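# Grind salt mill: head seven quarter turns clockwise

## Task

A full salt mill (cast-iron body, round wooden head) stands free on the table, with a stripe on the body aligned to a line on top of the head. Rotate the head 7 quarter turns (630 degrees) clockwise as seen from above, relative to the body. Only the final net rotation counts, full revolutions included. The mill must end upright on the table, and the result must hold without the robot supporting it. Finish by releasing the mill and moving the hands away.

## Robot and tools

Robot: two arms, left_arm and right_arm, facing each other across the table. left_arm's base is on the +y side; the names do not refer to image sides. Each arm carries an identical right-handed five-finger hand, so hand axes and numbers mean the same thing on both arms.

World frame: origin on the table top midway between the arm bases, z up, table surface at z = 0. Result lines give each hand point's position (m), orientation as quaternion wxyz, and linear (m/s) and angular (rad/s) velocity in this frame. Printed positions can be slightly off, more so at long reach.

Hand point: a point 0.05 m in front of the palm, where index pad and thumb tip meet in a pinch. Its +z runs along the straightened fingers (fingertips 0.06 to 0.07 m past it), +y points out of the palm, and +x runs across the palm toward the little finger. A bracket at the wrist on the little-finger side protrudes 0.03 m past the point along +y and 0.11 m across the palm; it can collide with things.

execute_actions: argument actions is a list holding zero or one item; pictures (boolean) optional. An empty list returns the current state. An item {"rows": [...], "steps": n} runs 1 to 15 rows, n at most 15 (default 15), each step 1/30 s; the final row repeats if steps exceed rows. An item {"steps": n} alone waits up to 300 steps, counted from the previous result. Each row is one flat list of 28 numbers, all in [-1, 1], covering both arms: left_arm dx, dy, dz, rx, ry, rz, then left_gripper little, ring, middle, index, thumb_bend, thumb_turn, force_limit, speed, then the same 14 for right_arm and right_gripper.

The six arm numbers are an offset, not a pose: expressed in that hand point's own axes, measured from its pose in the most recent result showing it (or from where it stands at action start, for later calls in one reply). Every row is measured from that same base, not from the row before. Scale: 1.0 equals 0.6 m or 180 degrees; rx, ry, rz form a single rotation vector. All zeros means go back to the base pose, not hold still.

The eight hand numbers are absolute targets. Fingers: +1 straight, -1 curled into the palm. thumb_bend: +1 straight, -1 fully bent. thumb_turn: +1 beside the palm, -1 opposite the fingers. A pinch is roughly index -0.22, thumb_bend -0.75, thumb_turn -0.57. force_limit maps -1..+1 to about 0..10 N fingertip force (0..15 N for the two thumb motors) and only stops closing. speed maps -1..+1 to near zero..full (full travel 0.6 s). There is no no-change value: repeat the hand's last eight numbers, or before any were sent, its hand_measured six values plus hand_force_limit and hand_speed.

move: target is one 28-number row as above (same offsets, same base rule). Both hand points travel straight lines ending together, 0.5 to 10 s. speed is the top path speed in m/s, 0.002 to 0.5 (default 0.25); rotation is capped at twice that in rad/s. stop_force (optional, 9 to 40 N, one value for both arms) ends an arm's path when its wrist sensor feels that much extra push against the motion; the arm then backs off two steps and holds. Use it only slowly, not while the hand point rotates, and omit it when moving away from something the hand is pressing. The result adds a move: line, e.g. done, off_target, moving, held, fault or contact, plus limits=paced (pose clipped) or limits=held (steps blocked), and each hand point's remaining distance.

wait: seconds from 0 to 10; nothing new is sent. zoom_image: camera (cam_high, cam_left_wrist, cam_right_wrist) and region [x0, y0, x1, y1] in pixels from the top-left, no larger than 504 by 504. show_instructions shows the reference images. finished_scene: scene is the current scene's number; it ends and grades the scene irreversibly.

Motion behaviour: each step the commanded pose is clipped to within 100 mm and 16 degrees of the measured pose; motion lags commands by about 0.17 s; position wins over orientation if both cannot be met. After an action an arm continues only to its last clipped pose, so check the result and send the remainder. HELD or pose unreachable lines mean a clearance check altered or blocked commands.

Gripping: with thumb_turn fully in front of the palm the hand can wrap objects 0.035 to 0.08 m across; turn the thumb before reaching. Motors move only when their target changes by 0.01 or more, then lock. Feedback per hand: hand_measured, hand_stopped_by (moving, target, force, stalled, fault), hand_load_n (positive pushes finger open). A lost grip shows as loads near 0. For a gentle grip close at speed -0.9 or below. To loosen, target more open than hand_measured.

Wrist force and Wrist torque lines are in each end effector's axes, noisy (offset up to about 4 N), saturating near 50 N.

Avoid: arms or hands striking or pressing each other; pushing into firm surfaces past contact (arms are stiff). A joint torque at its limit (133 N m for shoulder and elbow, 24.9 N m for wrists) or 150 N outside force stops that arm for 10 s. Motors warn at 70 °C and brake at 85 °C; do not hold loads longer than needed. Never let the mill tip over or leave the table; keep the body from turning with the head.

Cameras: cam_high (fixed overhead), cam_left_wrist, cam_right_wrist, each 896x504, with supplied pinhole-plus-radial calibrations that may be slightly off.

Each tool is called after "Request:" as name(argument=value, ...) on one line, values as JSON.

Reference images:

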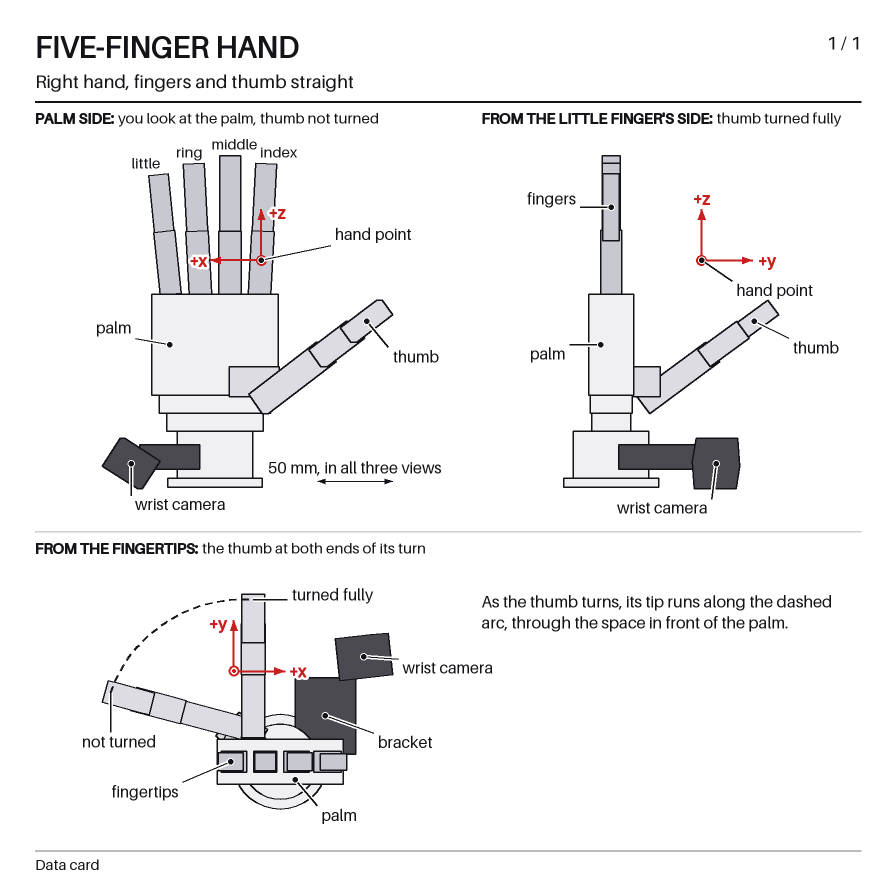

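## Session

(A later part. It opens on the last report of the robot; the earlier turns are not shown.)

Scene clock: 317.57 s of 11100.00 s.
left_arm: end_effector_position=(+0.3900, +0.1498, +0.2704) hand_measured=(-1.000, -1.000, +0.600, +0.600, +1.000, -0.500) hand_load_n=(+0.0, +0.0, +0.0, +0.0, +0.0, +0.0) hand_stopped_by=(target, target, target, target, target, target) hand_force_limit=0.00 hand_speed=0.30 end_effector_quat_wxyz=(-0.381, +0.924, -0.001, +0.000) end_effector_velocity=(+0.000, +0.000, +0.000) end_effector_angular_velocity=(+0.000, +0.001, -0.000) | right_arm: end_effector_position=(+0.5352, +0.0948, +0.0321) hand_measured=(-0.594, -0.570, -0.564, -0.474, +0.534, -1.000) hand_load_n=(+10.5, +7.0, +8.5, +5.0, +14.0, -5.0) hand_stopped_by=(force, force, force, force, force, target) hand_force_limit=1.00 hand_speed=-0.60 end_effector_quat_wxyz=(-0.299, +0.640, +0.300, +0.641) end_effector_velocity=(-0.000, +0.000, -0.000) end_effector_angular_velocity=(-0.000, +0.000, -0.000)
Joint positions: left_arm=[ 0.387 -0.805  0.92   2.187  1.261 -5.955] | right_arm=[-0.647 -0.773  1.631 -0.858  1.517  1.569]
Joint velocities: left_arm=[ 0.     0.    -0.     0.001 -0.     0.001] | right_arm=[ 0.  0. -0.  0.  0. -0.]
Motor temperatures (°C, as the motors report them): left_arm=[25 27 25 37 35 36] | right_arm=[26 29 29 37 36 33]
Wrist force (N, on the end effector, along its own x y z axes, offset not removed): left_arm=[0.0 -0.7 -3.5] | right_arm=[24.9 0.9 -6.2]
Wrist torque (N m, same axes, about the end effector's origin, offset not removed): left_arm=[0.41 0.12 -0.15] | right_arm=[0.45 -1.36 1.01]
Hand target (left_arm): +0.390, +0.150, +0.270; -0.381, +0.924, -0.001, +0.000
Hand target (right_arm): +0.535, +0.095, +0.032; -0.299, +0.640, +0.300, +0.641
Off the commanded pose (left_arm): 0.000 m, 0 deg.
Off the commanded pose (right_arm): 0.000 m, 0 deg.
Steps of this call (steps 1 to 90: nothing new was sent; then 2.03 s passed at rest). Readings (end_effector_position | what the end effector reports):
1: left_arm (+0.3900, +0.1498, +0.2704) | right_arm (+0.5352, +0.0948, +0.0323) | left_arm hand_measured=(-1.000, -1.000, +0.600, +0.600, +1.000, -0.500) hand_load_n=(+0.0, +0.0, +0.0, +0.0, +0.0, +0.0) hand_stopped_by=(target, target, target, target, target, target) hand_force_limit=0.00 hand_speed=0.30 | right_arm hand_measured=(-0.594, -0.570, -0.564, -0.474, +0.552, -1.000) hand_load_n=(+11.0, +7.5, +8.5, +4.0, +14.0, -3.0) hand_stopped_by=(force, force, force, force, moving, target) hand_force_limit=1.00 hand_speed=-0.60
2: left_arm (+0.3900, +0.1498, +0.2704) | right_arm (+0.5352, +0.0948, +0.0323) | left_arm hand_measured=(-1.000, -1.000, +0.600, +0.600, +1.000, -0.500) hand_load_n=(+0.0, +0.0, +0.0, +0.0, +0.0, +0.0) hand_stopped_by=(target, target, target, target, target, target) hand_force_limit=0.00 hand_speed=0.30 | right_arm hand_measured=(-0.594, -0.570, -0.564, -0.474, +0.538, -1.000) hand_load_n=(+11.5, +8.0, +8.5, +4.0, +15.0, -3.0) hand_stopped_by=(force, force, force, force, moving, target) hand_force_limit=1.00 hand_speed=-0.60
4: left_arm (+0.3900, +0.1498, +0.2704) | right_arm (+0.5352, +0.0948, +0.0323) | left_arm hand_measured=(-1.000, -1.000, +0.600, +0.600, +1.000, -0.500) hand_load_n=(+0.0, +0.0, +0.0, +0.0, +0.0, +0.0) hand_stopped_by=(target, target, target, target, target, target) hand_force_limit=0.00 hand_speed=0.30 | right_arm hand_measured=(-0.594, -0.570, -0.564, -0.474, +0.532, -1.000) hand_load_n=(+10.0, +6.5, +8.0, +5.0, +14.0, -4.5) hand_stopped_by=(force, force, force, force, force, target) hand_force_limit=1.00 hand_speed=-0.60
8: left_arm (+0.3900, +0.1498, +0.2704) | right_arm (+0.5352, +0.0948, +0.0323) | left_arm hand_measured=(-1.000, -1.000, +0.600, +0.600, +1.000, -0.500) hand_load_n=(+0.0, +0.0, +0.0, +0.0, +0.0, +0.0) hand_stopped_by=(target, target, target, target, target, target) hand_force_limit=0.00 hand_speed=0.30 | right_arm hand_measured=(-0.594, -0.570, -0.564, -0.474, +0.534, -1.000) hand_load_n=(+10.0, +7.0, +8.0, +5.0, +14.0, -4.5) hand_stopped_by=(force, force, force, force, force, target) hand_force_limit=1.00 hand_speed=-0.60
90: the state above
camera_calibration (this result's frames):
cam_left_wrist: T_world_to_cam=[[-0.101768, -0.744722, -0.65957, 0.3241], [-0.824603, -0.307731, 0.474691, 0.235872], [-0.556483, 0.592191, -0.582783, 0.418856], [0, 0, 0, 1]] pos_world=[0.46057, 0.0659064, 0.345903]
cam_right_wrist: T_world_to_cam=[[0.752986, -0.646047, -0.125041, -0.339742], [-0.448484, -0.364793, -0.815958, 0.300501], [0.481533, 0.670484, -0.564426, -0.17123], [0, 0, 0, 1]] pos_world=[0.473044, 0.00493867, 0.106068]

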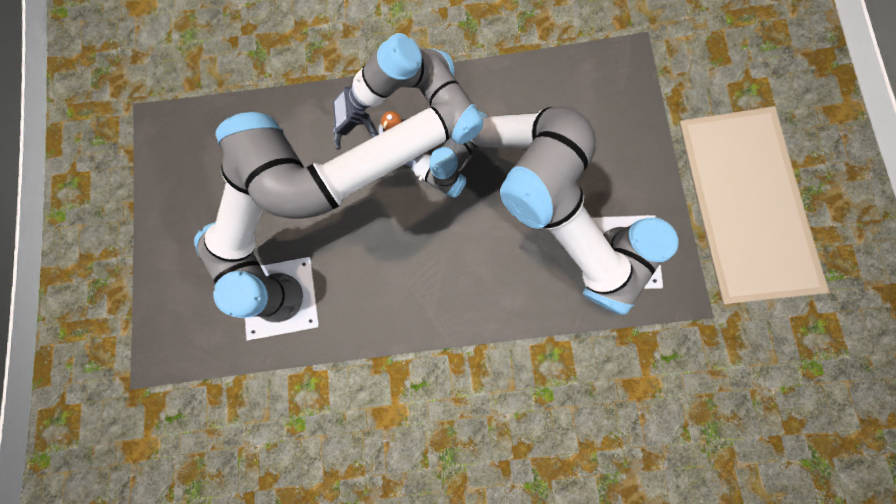

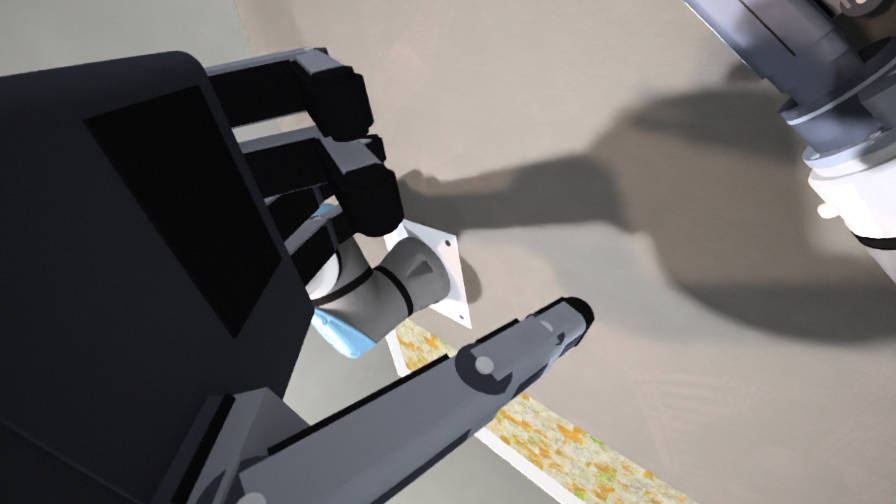

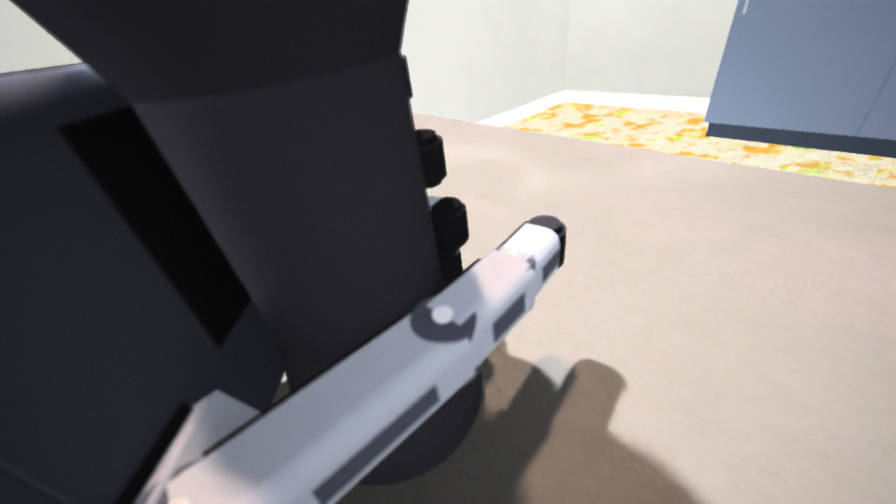

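Request:
zoom_image(camera="cam_right_wrist", region=[30, 0, 530, 500])

Region (30, 0, 530, 500) of cam_right_wrist's 896x504 image, scaled by 1.008, with more detail than that image has.

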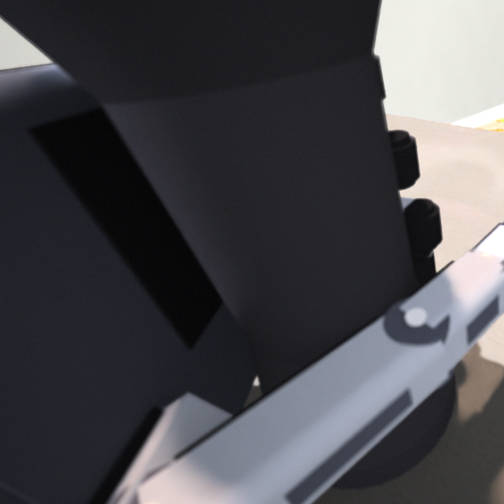

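Request:
move(target=[0, 0, 0, 0, 0, 0, -1, -1, 0.6, 0.6, 1, -0.5, 0, 0.3, 0.0117, 0, 0, 0, 0, 0, -1, -1, -1, -1, -1, -1, 1, -0.6], speed=0.03)

Request:
move(target=[0, 0, 0, 0, 0, 0, -1, -1, 0.6, 0.6, 1, -0.5, 0, 0.3, -0.004, -0.209, -0.0245, 0, 0, 0, -1, -1, -1, -1, -1, -1, 1, -0.6], speed=0.15)

Scene clock: 372.73 s of 11100.00 s.
left_arm: end_effector_position=(+0.3900, +0.1498, +0.2704) hand_measured=(-1.000, -1.000, +0.600, +0.600, +1.000, -0.500) hand_load_n=(+0.0, +0.0, +0.0, +0.0, +0.0, +0.0) hand_stopped_by=(target, target, target, target, target, target) hand_force_limit=0.00 hand_speed=0.30 end_effector_quat_wxyz=(-0.381, +0.924, -0.001, +0.000) end_effector_velocity=(-0.000, -0.000, +0.000) end_effector_angular_velocity=(-0.001, +0.001, -0.002) | right_arm: end_effector_position=(+0.5350, +0.0948, +0.0387) hand_measured=(-0.594, -0.572, -0.564, -0.474, +0.532, -1.000) hand_load_n=(+2.0, +2.0, +7.5, +8.5, +11.0, +1.0) hand_stopped_by=(force, force, force, force, force, target) hand_force_limit=1.00 hand_speed=-0.60 end_effector_quat_wxyz=(-0.299, +0.640, +0.300, +0.641) end_effector_velocity=(-0.000, -0.000, +0.002) end_effector_angular_velocity=(-0.000, +0.002, -0.000)
Joint positions: left_arm=[ 0.387 -0.805  0.92   2.187  1.261 -5.955] | right_arm=[-0.647 -0.785  1.631 -0.846  1.517  1.569]
Joint velocities: left_arm=[-0.001  0.    -0.001 -0.     0.     0.001] | right_arm=[-0.    -0.005  0.     0.006  0.     0.001]
Motor temperatures (°C, as the motors report them): left_arm=[25 27 25 37 35 36] | right_arm=[26 29 29 37 36 33]
Wrist force (N, on the end effector, along its own x y z axes, offset not removed): left_arm=[1.3 0.9 0.1] | right_arm=[-9.0 0.2 0.0]
Wrist torque (N m, same axes, about the end effector's origin, offset not removed): left_arm=[0.35 -0.17 -0.10] | right_arm=[0.03 0.61 -0.22]
Hand target (left_arm): +0.390, +0.150, +0.270; -0.381, +0.924, -0.001, +0.000
Hand target (right_arm): +0.535, +0.095, +0.039; -0.299, +0.640, +0.300, +0.641
Off the commanded pose (left_arm): 0.000 m, 0 deg.
Off the commanded pose (right_arm): 0.000 m, 0 deg.
After step 90, 51.43 s passed at rest.
move: done
camera_calibration (this result's frames):
cam_left_wrist: T_world_to_cam=[[-0.101767, -0.744722, -0.65957, 0.3241], [-0.824603, -0.307731, 0.474691, 0.235872], [-0.556483, 0.592191, -0.582783, 0.418856], [0, 0, 0, 1]] pos_world=[0.46057, 0.0659064, 0.345903]
cam_right_wrist: T_world_to_cam=[[0.752997, -0.646032, -0.12505, -0.338871], [-0.448588, -0.364943, -0.815835, 0.305879], [0.481419, 0.670417, -0.564603, -0.167359], [0, 0, 0, 1]] pos_world=[0.472952, 0.00490744, 0.11268]

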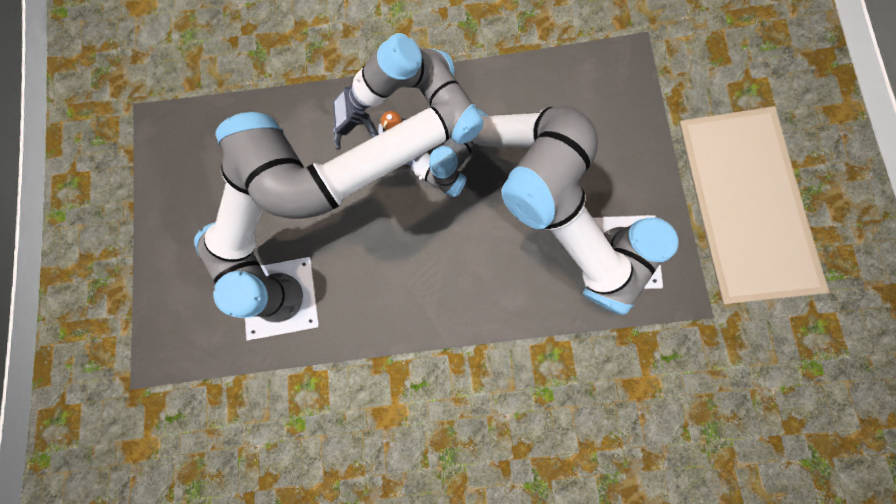

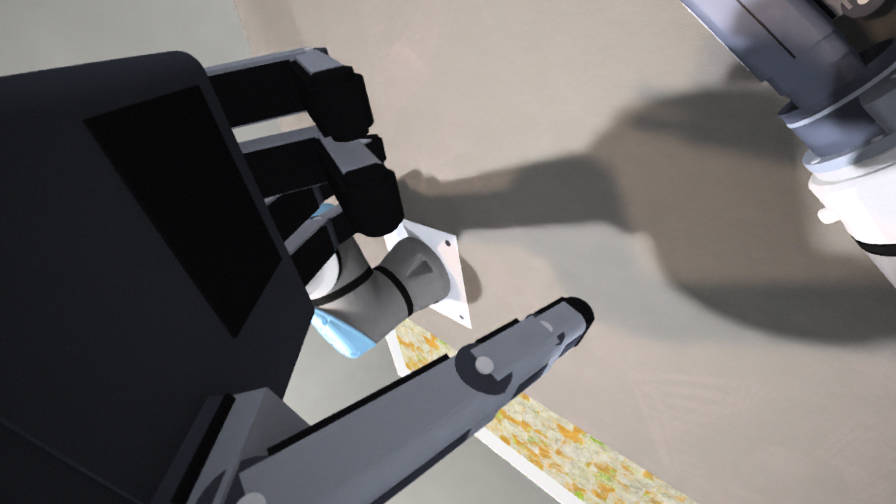

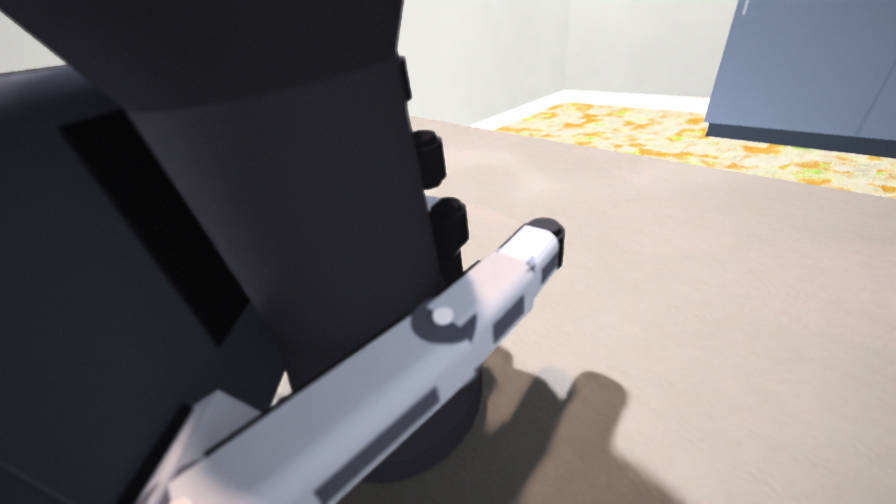

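Scene clock: 374.17 s of 11100.00 s.
left_arm: end_effector_position=(+0.3900, +0.1498, +0.2704) hand_measured=(-1.000, -1.000, +0.600, +0.600, +1.000, -0.500) hand_load_n=(+0.0, +0.0, +0.0, +0.0, +0.0, +0.0) hand_stopped_by=(target, target, target, target, target, target) hand_force_limit=0.00 hand_speed=0.30 end_effector_quat_wxyz=(-0.381, +0.924, -0.001, +0.000) end_effector_velocity=(+0.000, -0.000, -0.000) end_effector_angular_velocity=(-0.002, -0.000, -0.001) | right_arm: end_effector_position=(+0.4298, +0.1637, +0.0360) hand_measured=(-0.594, -0.572, -0.564, -0.474, +0.532, -1.000) hand_load_n=(+2.0, +2.0, +7.5, +8.5, +11.0, +1.0) hand_stopped_by=(force, force, force, force, force, target) hand_force_limit=1.00 hand_speed=-0.60 end_effector_quat_wxyz=(-0.299, +0.640, +0.301, +0.641) end_effector_velocity=(-0.002, +0.002, -0.000) end_effector_angular_velocity=(+0.001, +0.001, -0.000)
Joint positions: left_arm=[ 0.387 -0.805  0.92   2.187  1.261 -5.955] | right_arm=[-0.427 -0.745  1.556 -0.81   1.738  1.569]
Joint velocities: left_arm=[ 0.    -0.    -0.    -0.002 -0.     0.001] | right_arm=[ 0.004  0.002 -0.003  0.002  0.004  0.002]
Motor temperatures (°C, as the motors report them): left_arm=[25 27 25 37 35 36] | right_arm=[26 29 29 37 36 33]
Wrist force (N, on the end effector, along its own x y z axes, offset not removed): left_arm=[1.2 1.0 -3.5] | right_arm=[-8.9 -0.7 2.5]
Wrist torque (N m, same axes, about the end effector's origin, offset not removed): left_arm=[0.52 0.02 0.00] | right_arm=[-0.28 0.55 -0.26]
Hand target (left_arm): +0.390, +0.150, +0.270; -0.381, +0.924, -0.001, +0.000
Hand target (right_arm): +0.430, +0.164, +0.036; -0.299, +0.640, +0.300, +0.641
Off the commanded pose (left_arm): 0.000 m, 0 deg.
Off the commanded pose (right_arm): 0.000 m, 0 deg.
move: done
camera_calibration (this result's frames):
cam_left_wrist: T_world_to_cam=[[-0.101767, -0.744722, -0.65957, 0.3241], [-0.824603, -0.307731, 0.474691, 0.235872], [-0.556483, 0.592191, -0.582783, 0.418856], [0, 0, 0, 1]] pos_world=[0.46057, 0.0659064, 0.345903]
cam_right_wrist: T_world_to_cam=[[0.753093, -0.646025, -0.124514, -0.215431], [-0.448197, -0.365219, -0.815925, 0.281513], [0.481633, 0.670274, -0.56459, -0.164479], [0, 0, 0, 1]] pos_world=[0.367631, 0.0738863, 0.110007]

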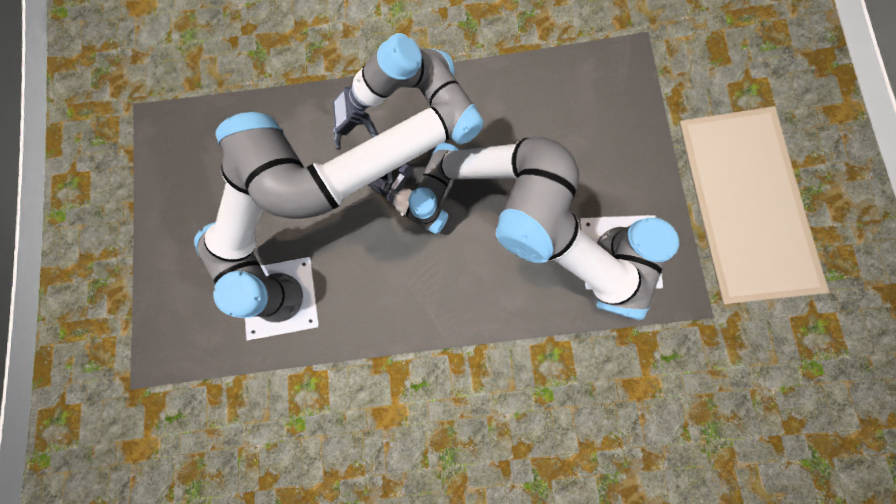

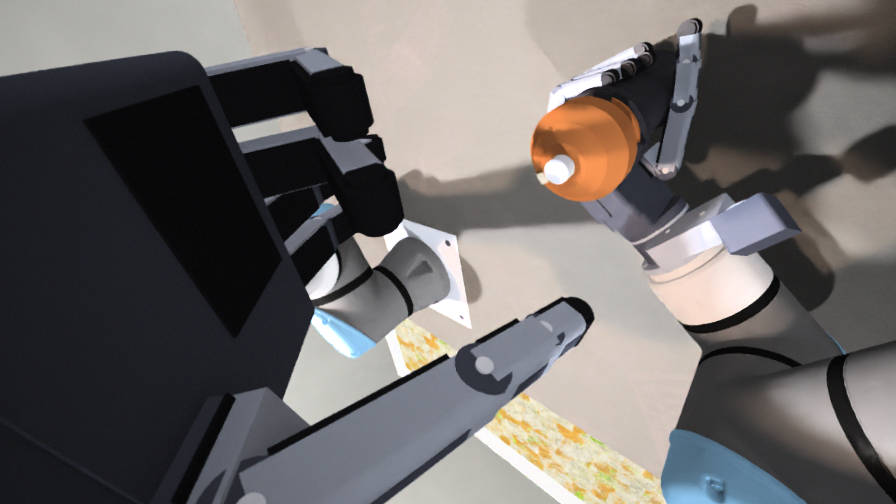

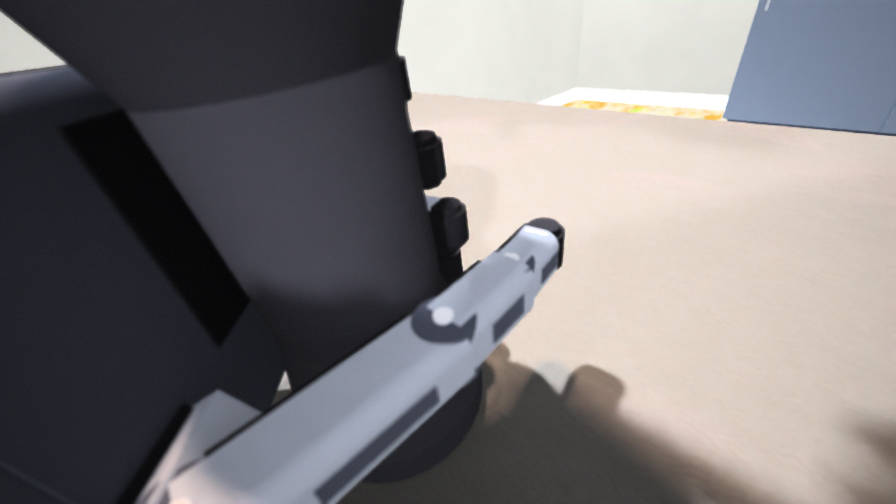

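Request:
zoom_image(camera="cam_left_wrist", region=[500, 0, 760, 260])

Request:
zoom_image(camera="cam_right_wrist", region=[80, 40, 330, 290])

Request:
zoom_image(camera="cam_right_wrist", region=[330, 30, 510, 310])

Request:
zoom_image(camera="cam_right_wrist", region=[200, 250, 400, 450])

Region (500, 0, 760, 260) of cam_left_wrist's 896x504 image, scaled by 1.938, with more detail than that image has.

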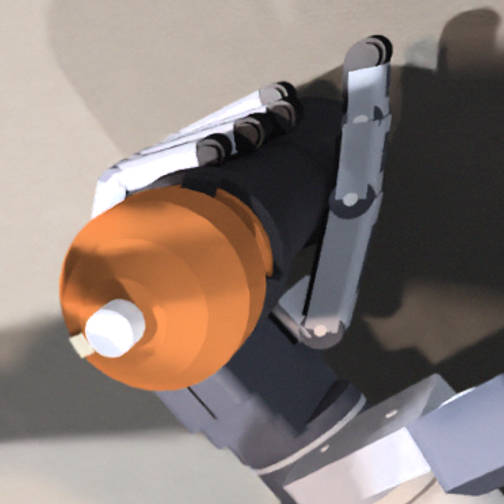

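Region (80, 40, 330, 290) of cam_right_wrist's 896x504 image, scaled by 2.016, with more detail than that image has.

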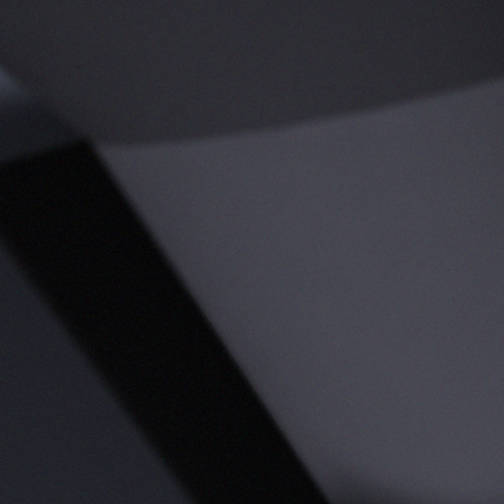

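Region (330, 30, 510, 310) of cam_right_wrist's 896x504 image, scaled by 1.800, with more detail than that image has; it fills the left 324 columns of this view, and the rest is white.

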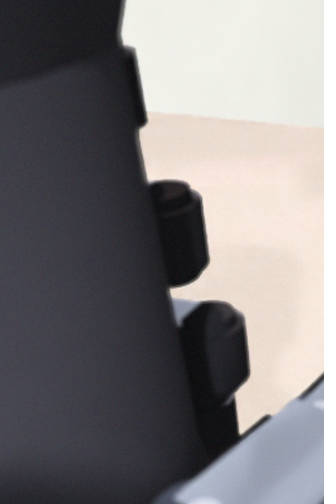

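Region (200, 250, 400, 450) of cam_right_wrist's 896x504 image, scaled by 2.520, with more detail than that image has.

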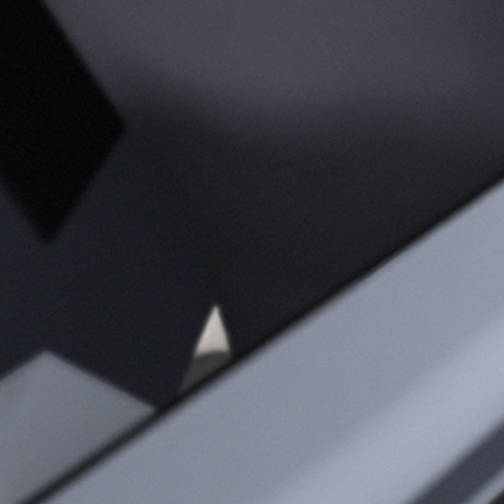

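Request:
move(target=[0.0033, 0.0717, 0.058, 0, 0, 0, -1, -1, 0.6, 0.6, 1, -0.5, 0, 0.3, -0.004, 0, 0, 0, -0.007, 0.0073, -1, -1, -1, -1, -1, -1, 1, -0.6], speed=0.1)

Request:
move(target=[0, 0, 0, 0, 0, 0, -1, -1, 0.6, 0.6, 1, -0.5, 0, 0.3, -0.012, 0, 0, 0, 0, 0, -1, -1, -1, -1, -1, -1, 1, -0.6], speed=0.005, stop_force=14)

Scene clock: 433.77 s of 11100.00 s.
left_arm: end_effector_position=(+0.3920, +0.1438, +0.2157) hand_measured=(-1.000, -1.000, +0.600, +0.600, +1.000, -0.500) hand_load_n=(+0.0, +0.0, +0.0, +0.0, +0.0, +0.0) hand_stopped_by=(target, target, target, target, target, target) hand_force_limit=0.00 hand_speed=0.30 end_effector_quat_wxyz=(-0.381, +0.924, -0.001, +0.000) end_effector_velocity=(+0.000, -0.000, -0.002) end_effector_angular_velocity=(-0.001, -0.001, +0.001) | right_arm: end_effector_position=(+0.4297, +0.1637, +0.0336) hand_measured=(-0.594, -0.572, -0.564, -0.474, +0.532, -1.000) hand_load_n=(+2.0, +2.0, +7.5, +8.5, +11.0, +1.0) hand_stopped_by=(force, force, force, force, force, target) hand_force_limit=1.00 hand_speed=-0.60 end_effector_quat_wxyz=(-0.303, +0.651, +0.296, +0.630) end_effector_velocity=(+0.000, +0.000, +0.000) end_effector_angular_velocity=(+0.002, +0.002, -0.000)
Joint positions: left_arm=[ 0.385 -0.761  0.984  2.079  1.262 -5.956] | right_arm=[-0.428 -0.749  1.547 -0.775  1.736  1.595]
Joint velocities: left_arm=[ 0.     0.002  0.001 -0.005  0.    -0.   ] | right_arm=[-0.    -0.    -0.     0.001  0.     0.003]
Motor temperatures (°C, as the motors report them): left_arm=[25 27 25 37 35 36] | right_arm=[26 29 29 37 36 33]
Wrist force (N, on the end effector, along its own x y z axes, offset not removed): left_arm=[-1.4 1.8 1.3] | right_arm=[-10.6 1.4 1.2]
Wrist torque (N m, same axes, about the end effector's origin, offset not removed): left_arm=[0.47 0.08 -0.18] | right_arm=[0.23 0.74 -0.27]
Hand target (left_arm): +0.392, +0.144, +0.215; -0.381, +0.924, -0.001, +0.000
Hand target (right_arm): +0.430, +0.164, +0.034; -0.303, +0.651, +0.296, +0.630
Off the commanded pose (left_arm): 0.000 m, 0 deg.
Off the commanded pose (right_arm): 0.000 m, 0 deg.
After step 90, 55.53 s passed at rest.
move: done
camera_calibration (this result's frames):
cam_left_wrist: T_world_to_cam=[[-0.101766, -0.744722, -0.659571, 0.283746], [-0.824594, -0.307742, 0.474699, 0.261617], [-0.556497, 0.592186, -0.582775, 0.391554], [0, 0, 0, 1]] pos_world=[0.462502, 0.0599495, 0.291149]
cam_right_wrist: T_world_to_cam=[[0.748767, -0.646366, -0.14683, -0.213064], [-0.473743, -0.366935, -0.800579, 0.290299], [0.463589, 0.669007, -0.58096, -0.157306], [0, 0, 0, 1]] pos_world=[0.369988, 0.0740427, 0.109735]

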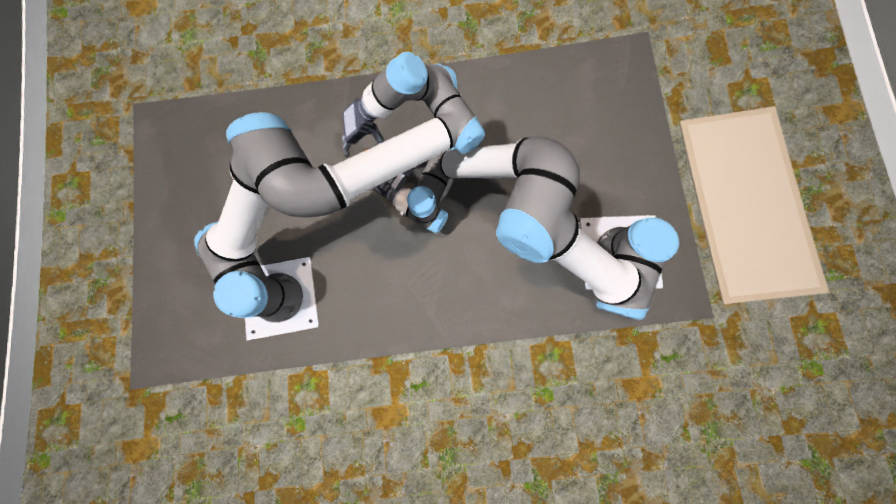

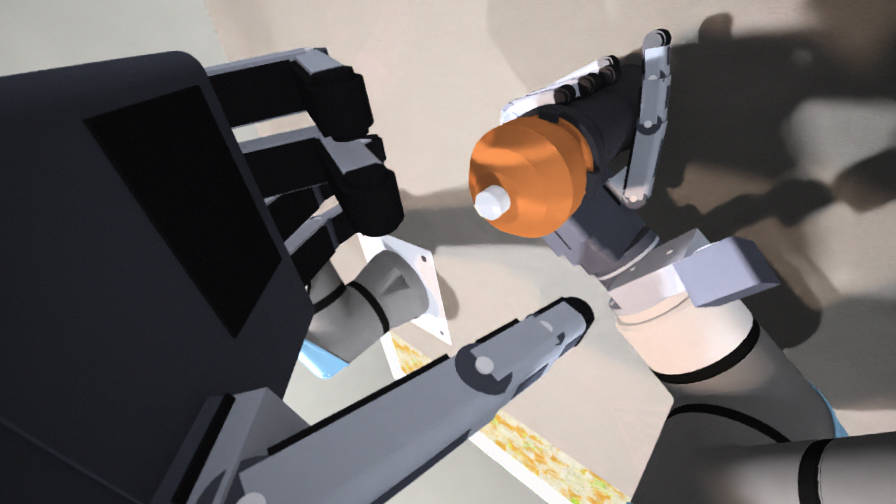

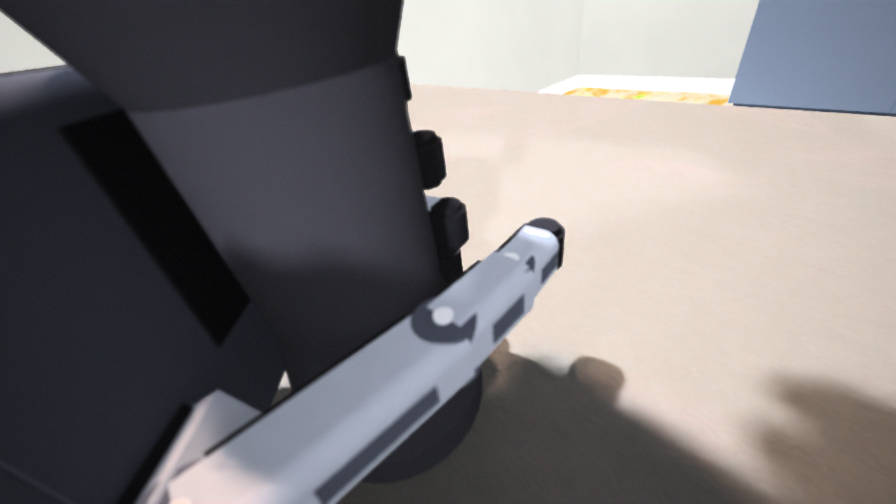

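Scene clock: 434.70 s of 11100.00 s.
left_arm: end_effector_position=(+0.3920, +0.1438, +0.2156) hand_measured=(-1.000, -1.000, +0.600, +0.600, +1.000, -0.500) hand_load_n=(+0.0, +0.0, +0.0, +0.0, +0.0, +0.0) hand_stopped_by=(target, target, target, target, target, target) hand_force_limit=0.00 hand_speed=0.30 end_effector_quat_wxyz=(-0.381, +0.924, -0.001, +0.000) end_effector_velocity=(-0.000, +0.000, +0.000) end_effector_angular_velocity=(+0.002, +0.001, +0.000) | right_arm: end_effector_position=(+0.4298, +0.1638, +0.0311) hand_measured=(-0.594, -0.572, -0.564, -0.474, +0.532, -1.000) hand_load_n=(+5.0, +4.0, +8.0, +7.5, +11.0, -2.0) hand_stopped_by=(force, force, force, force, force, target) hand_force_limit=1.00 hand_speed=-0.60 end_effector_quat_wxyz=(-0.303, +0.651, +0.296, +0.630) end_effector_velocity=(+0.000, +0.000, +0.002) end_effector_angular_velocity=(-0.001, -0.000, -0.000)
Joint positions: left_arm=[ 0.385 -0.761  0.984  2.079  1.262 -5.956] | right_arm=[-0.428 -0.744  1.547 -0.78   1.736  1.595]
Joint velocities: left_arm=[-0.     0.     0.     0.002 -0.    -0.   ] | right_arm=[-0.    -0.003 -0.002  0.005  0.    -0.001]
Motor temperatures (°C, as the motors report them): left_arm=[25 27 25 37 35 36] | right_arm=[26 29 29 37 36 33]
Wrist force (N, on the end effector, along its own x y z axes, offset not removed): left_arm=[-1.4 1.5 -0.8] | right_arm=[13.2 3.8 -0.4]
Wrist torque (N m, same axes, about the end effector's origin, offset not removed): left_arm=[0.46 0.16 -0.15] | right_arm=[0.49 -0.80 0.52]
Hand target (left_arm): +0.392, +0.144, +0.216; -0.381, +0.924, -0.001, +0.000
Hand target (right_arm): +0.430, +0.164, +0.031; -0.303, +0.651, +0.296, +0.630
Off the commanded pose (left_arm): 0.000 m, 0 deg.
Off the commanded pose (right_arm): 0.005 m, 0 deg.
move: contact (right_arm)
camera_calibration (this result's frames):
cam_left_wrist: T_world_to_cam=[[-0.101797, -0.744659, -0.659636, 0.283731], [-0.824574, -0.307785, 0.474707, 0.261634], [-0.556521, 0.592242, -0.582695, 0.391512], [0, 0, 0, 1]] pos_world=[0.462505, 0.0599399, 0.291092]
cam_right_wrist: T_world_to_cam=[[0.748713, -0.646401, -0.146952, -0.21342], [-0.473627, -0.366532, -0.800832, 0.288208], [0.463796, 0.669193, -0.58058, -0.158991], [0, 0, 0, 1]] pos_world=[0.370033, 0.0740781, 0.107137]

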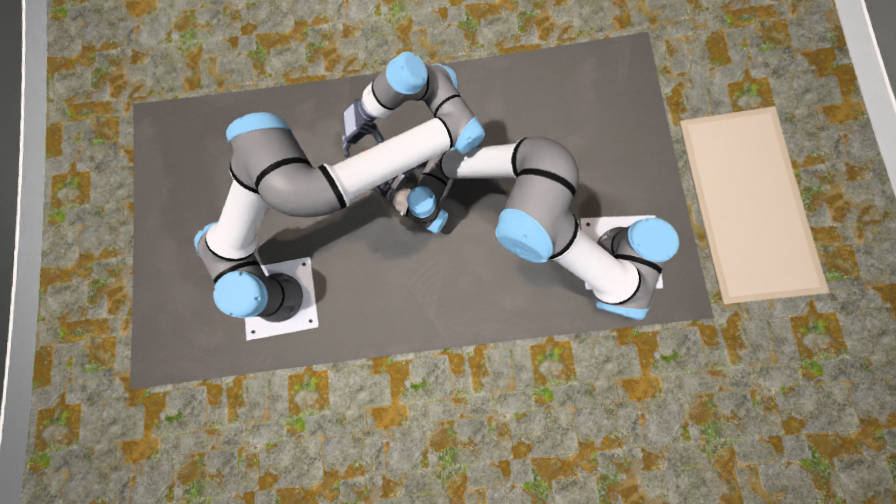

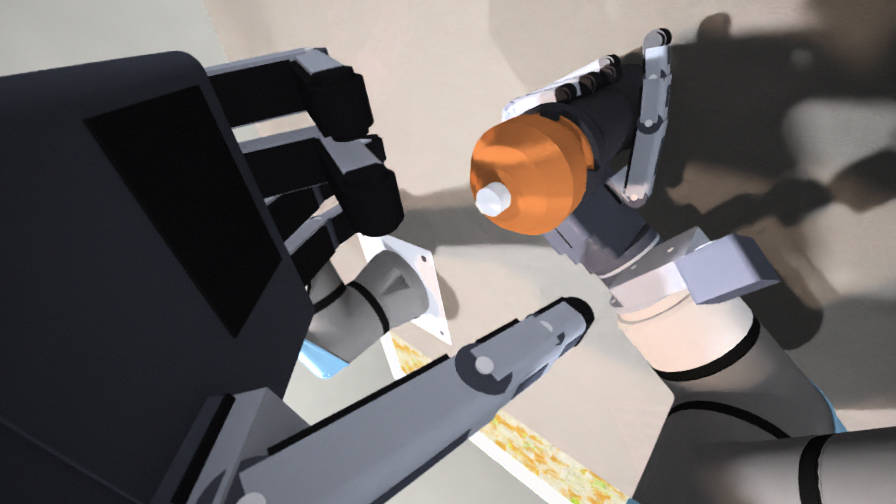

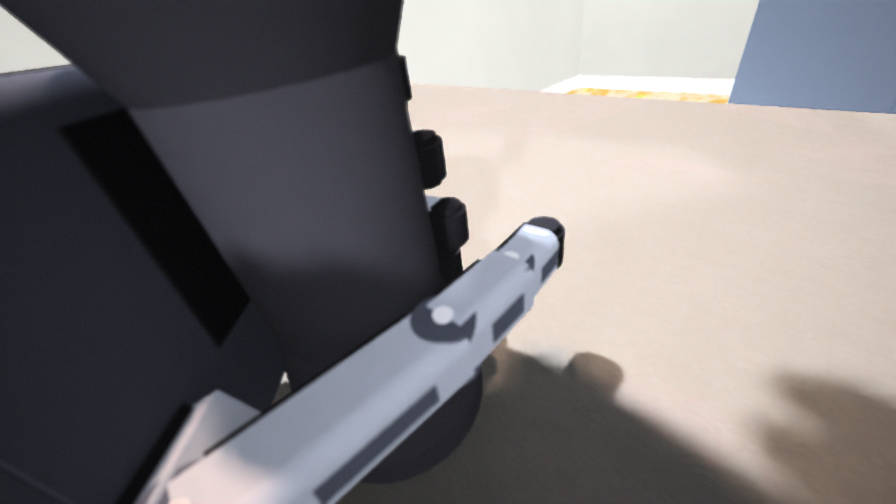

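Request:
execute_actions(actions=[])

Request:
zoom_image(camera="cam_left_wrist", region=[440, 20, 690, 270])

Scene clock: 441.80 s of 11100.00 s.
left_arm: end_effector_position=(+0.3920, +0.1438, +0.2157) hand_measured=(-1.000, -1.000, +0.600, +0.600, +1.000, -0.500) hand_load_n=(+0.0, +0.0, +0.0, +0.0, +0.0, +0.0) hand_stopped_by=(target, target, target, target, target, target) hand_force_limit=0.00 hand_speed=0.30 end_effector_quat_wxyz=(-0.381, +0.924, -0.001, +0.000) end_effector_velocity=(-0.000, -0.000, +0.000) end_effector_angular_velocity=(+0.000, +0.001, -0.001) | right_arm: end_effector_position=(+0.4298, +0.1638, +0.0314) hand_measured=(-0.594, -0.572, -0.564, -0.474, +0.532, -1.000) hand_load_n=(+4.5, +3.5, +8.0, +8.0, +11.0, -1.0) hand_stopped_by=(force, force, force, force, force, target) hand_force_limit=1.00 hand_speed=-0.60 end_effector_quat_wxyz=(-0.303, +0.651, +0.296, +0.630) end_effector_velocity=(-0.000, -0.001, -0.001) end_effector_angular_velocity=(-0.003, +0.001, -0.000)
Joint positions: left_arm=[ 0.385 -0.761  0.984  2.079  1.262 -5.956] | right_arm=[-0.428 -0.745  1.547 -0.78   1.736  1.595]
Joint velocities: left_arm=[-0.    -0.    -0.     0.001  0.     0.001] | right_arm=[-0.    -0.     0.001  0.002  0.    -0.001]
Motor temperatures (°C, as the motors report them): left_arm=[25 27 25 37 35 36] | right_arm=[26 29 29 37 36 33]
Wrist force (N, on the end effector, along its own x y z axes, offset not removed): left_arm=[-0.7 1.7 -0.6] | right_arm=[3.8 0.8 -1.7]
Wrist torque (N m, same axes, about the end effector's origin, offset not removed): left_arm=[0.63 0.20 -0.15] | right_arm=[0.14 -0.11 0.09]
Hand target (left_arm): +0.392, +0.144, +0.216; -0.381, +0.924, -0.001, +0.000
Hand target (right_arm): +0.430, +0.164, +0.031; -0.303, +0.651, +0.296, +0.630
Off the commanded pose (left_arm): 0.000 m, 0 deg.
Off the commanded pose (right_arm): 0.005 m, 0 deg.
Steps of this call (steps 1 to 90: nothing new was sent; then 4.10 s passed at rest). Readings (end_effector_position | what the end effector reports):
1: left_arm (+0.3920, +0.1438, +0.2156) | right_arm (+0.4298, +0.1638, +0.0311) | left_arm hand_measured=(-1.000, -1.000, +0.600, +0.600, +1.000, -0.500) hand_load_n=(+0.0, +0.0, +0.0, +0.0, +0.0, +0.0) hand_stopped_by=(target, target, target, target, target, target) hand_force_limit=0.00 hand_speed=0.30 | right_arm hand_measured=(-0.594, -0.572, -0.564, -0.474, +0.532, -1.000) hand_load_n=(+5.0, +4.0, +8.0, +7.5, +11.0, -2.0) hand_stopped_by=(force, force, force, force, force, target) hand_force_limit=1.00 hand_speed=-0.60
2: left_arm (+0.3920, +0.1438, +0.2156) | right_arm (+0.4298, +0.1638, +0.0311) | left_arm hand_measured=(-1.000, -1.000, +0.600, +0.600, +1.000, -0.500) hand_load_n=(+0.0, +0.0, +0.0, +0.0, +0.0, +0.0) hand_stopped_by=(target, target, target, target, target, target) hand_force_limit=0.00 hand_speed=0.30 | right_arm hand_measured=(-0.594, -0.572, -0.564, -0.474, +0.532, -1.000) hand_load_n=(+5.0, +4.0, +8.0, +7.5, +11.0, -2.0) hand_stopped_by=(force, force, force, force, force, target) hand_force_limit=1.00 hand_speed=-0.60
4: left_arm (+0.3920, +0.1438, +0.2156) | right_arm (+0.4298, +0.1638, +0.0312) | left_arm hand_measured=(-1.000, -1.000, +0.600, +0.600, +1.000, -0.500) hand_load_n=(+0.0, +0.0, +0.0, +0.0, +0.0, +0.0) hand_stopped_by=(target, target, target, target, target, target) hand_force_limit=0.00 hand_speed=0.30 | right_arm hand_measured=(-0.594, -0.572, -0.564, -0.474, +0.532, -1.000) hand_load_n=(+4.5, +4.0, +8.0, +8.0, +11.0, -1.5) hand_stopped_by=(force, force, force, force, force, target) hand_force_limit=1.00 hand_speed=-0.60
8: left_arm (+0.3920, +0.1438, +0.2156) | right_arm (+0.4298, +0.1638, +0.0313) | left_arm hand_measured=(-1.000, -1.000, +0.600, +0.600, +1.000, -0.500) hand_load_n=(+0.0, +0.0, +0.0, +0.0, +0.0, +0.0) hand_stopped_by=(target, target, target, target, target, target) hand_force_limit=0.00 hand_speed=0.30 | right_arm hand_measured=(-0.594, -0.572, -0.564, -0.474, +0.532, -1.000) hand_load_n=(+4.5, +4.0, +8.0, +8.0, +11.0, -1.5) hand_stopped_by=(force, force, force, force, force, target) hand_force_limit=1.00 hand_speed=-0.60
90: the state above
camera_calibration (this result's frames):
cam_left_wrist: T_world_to_cam=[[-0.101767, -0.744721, -0.659571, 0.283745], [-0.824595, -0.30774, 0.474699, 0.261616], [-0.556495, 0.592188, -0.582776, 0.391553], [0, 0, 0, 1]] pos_world=[0.462501, 0.0599482, 0.291149]
cam_right_wrist: T_world_to_cam=[[0.748786, -0.646313, -0.146964, -0.213389], [-0.473564, -0.36654, -0.800865, 0.288454], [0.463742, 0.669274, -0.580531, -0.1588], [0, 0, 0, 1]] pos_world=[0.370026, 0.0740941, 0.107464]

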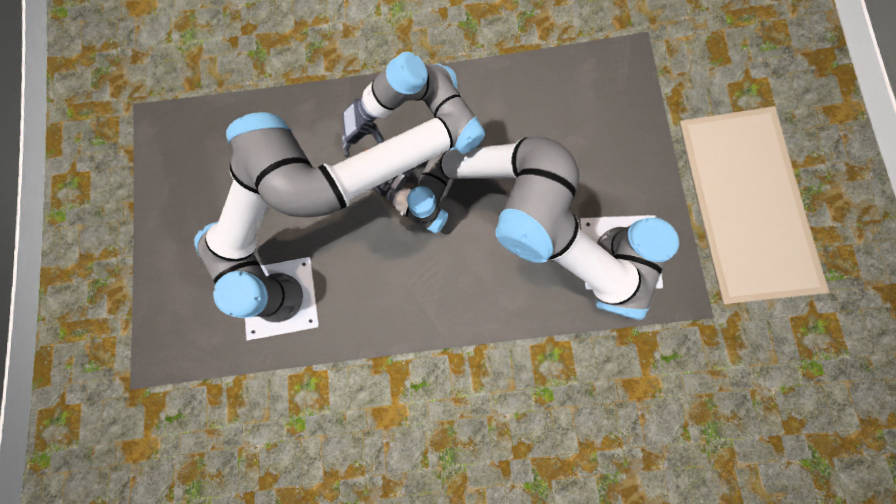

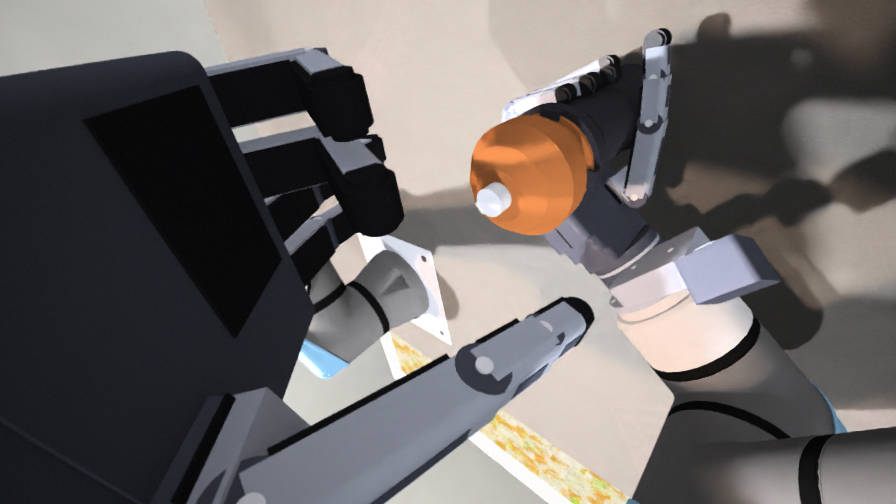

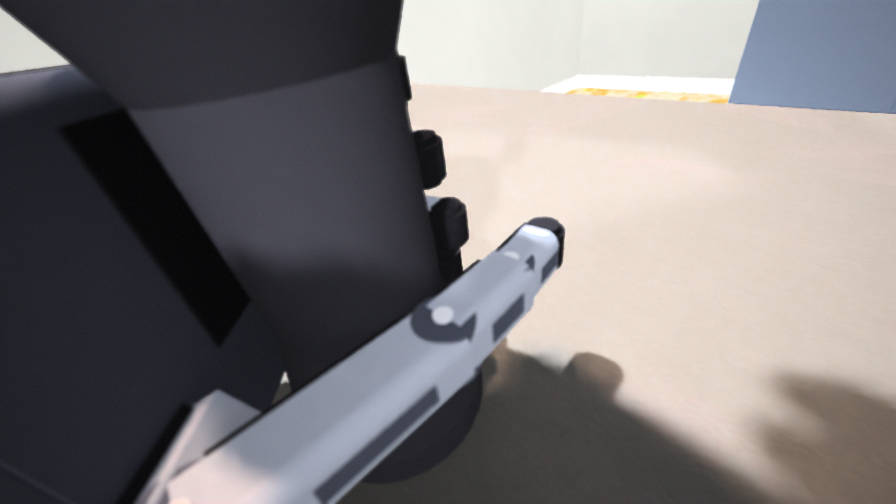

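Region (440, 20, 690, 270) of cam_left_wrist's 896x504 image, scaled by 2.016, with more detail than that image has.

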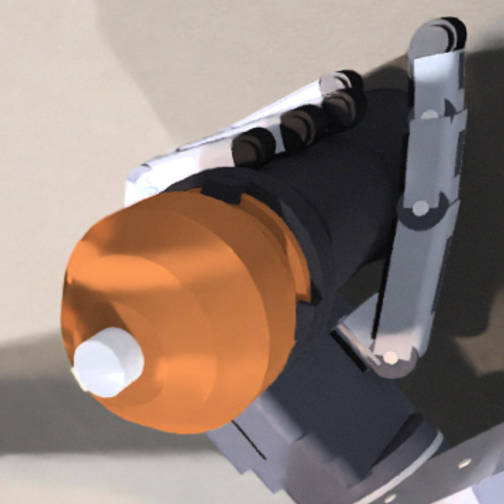

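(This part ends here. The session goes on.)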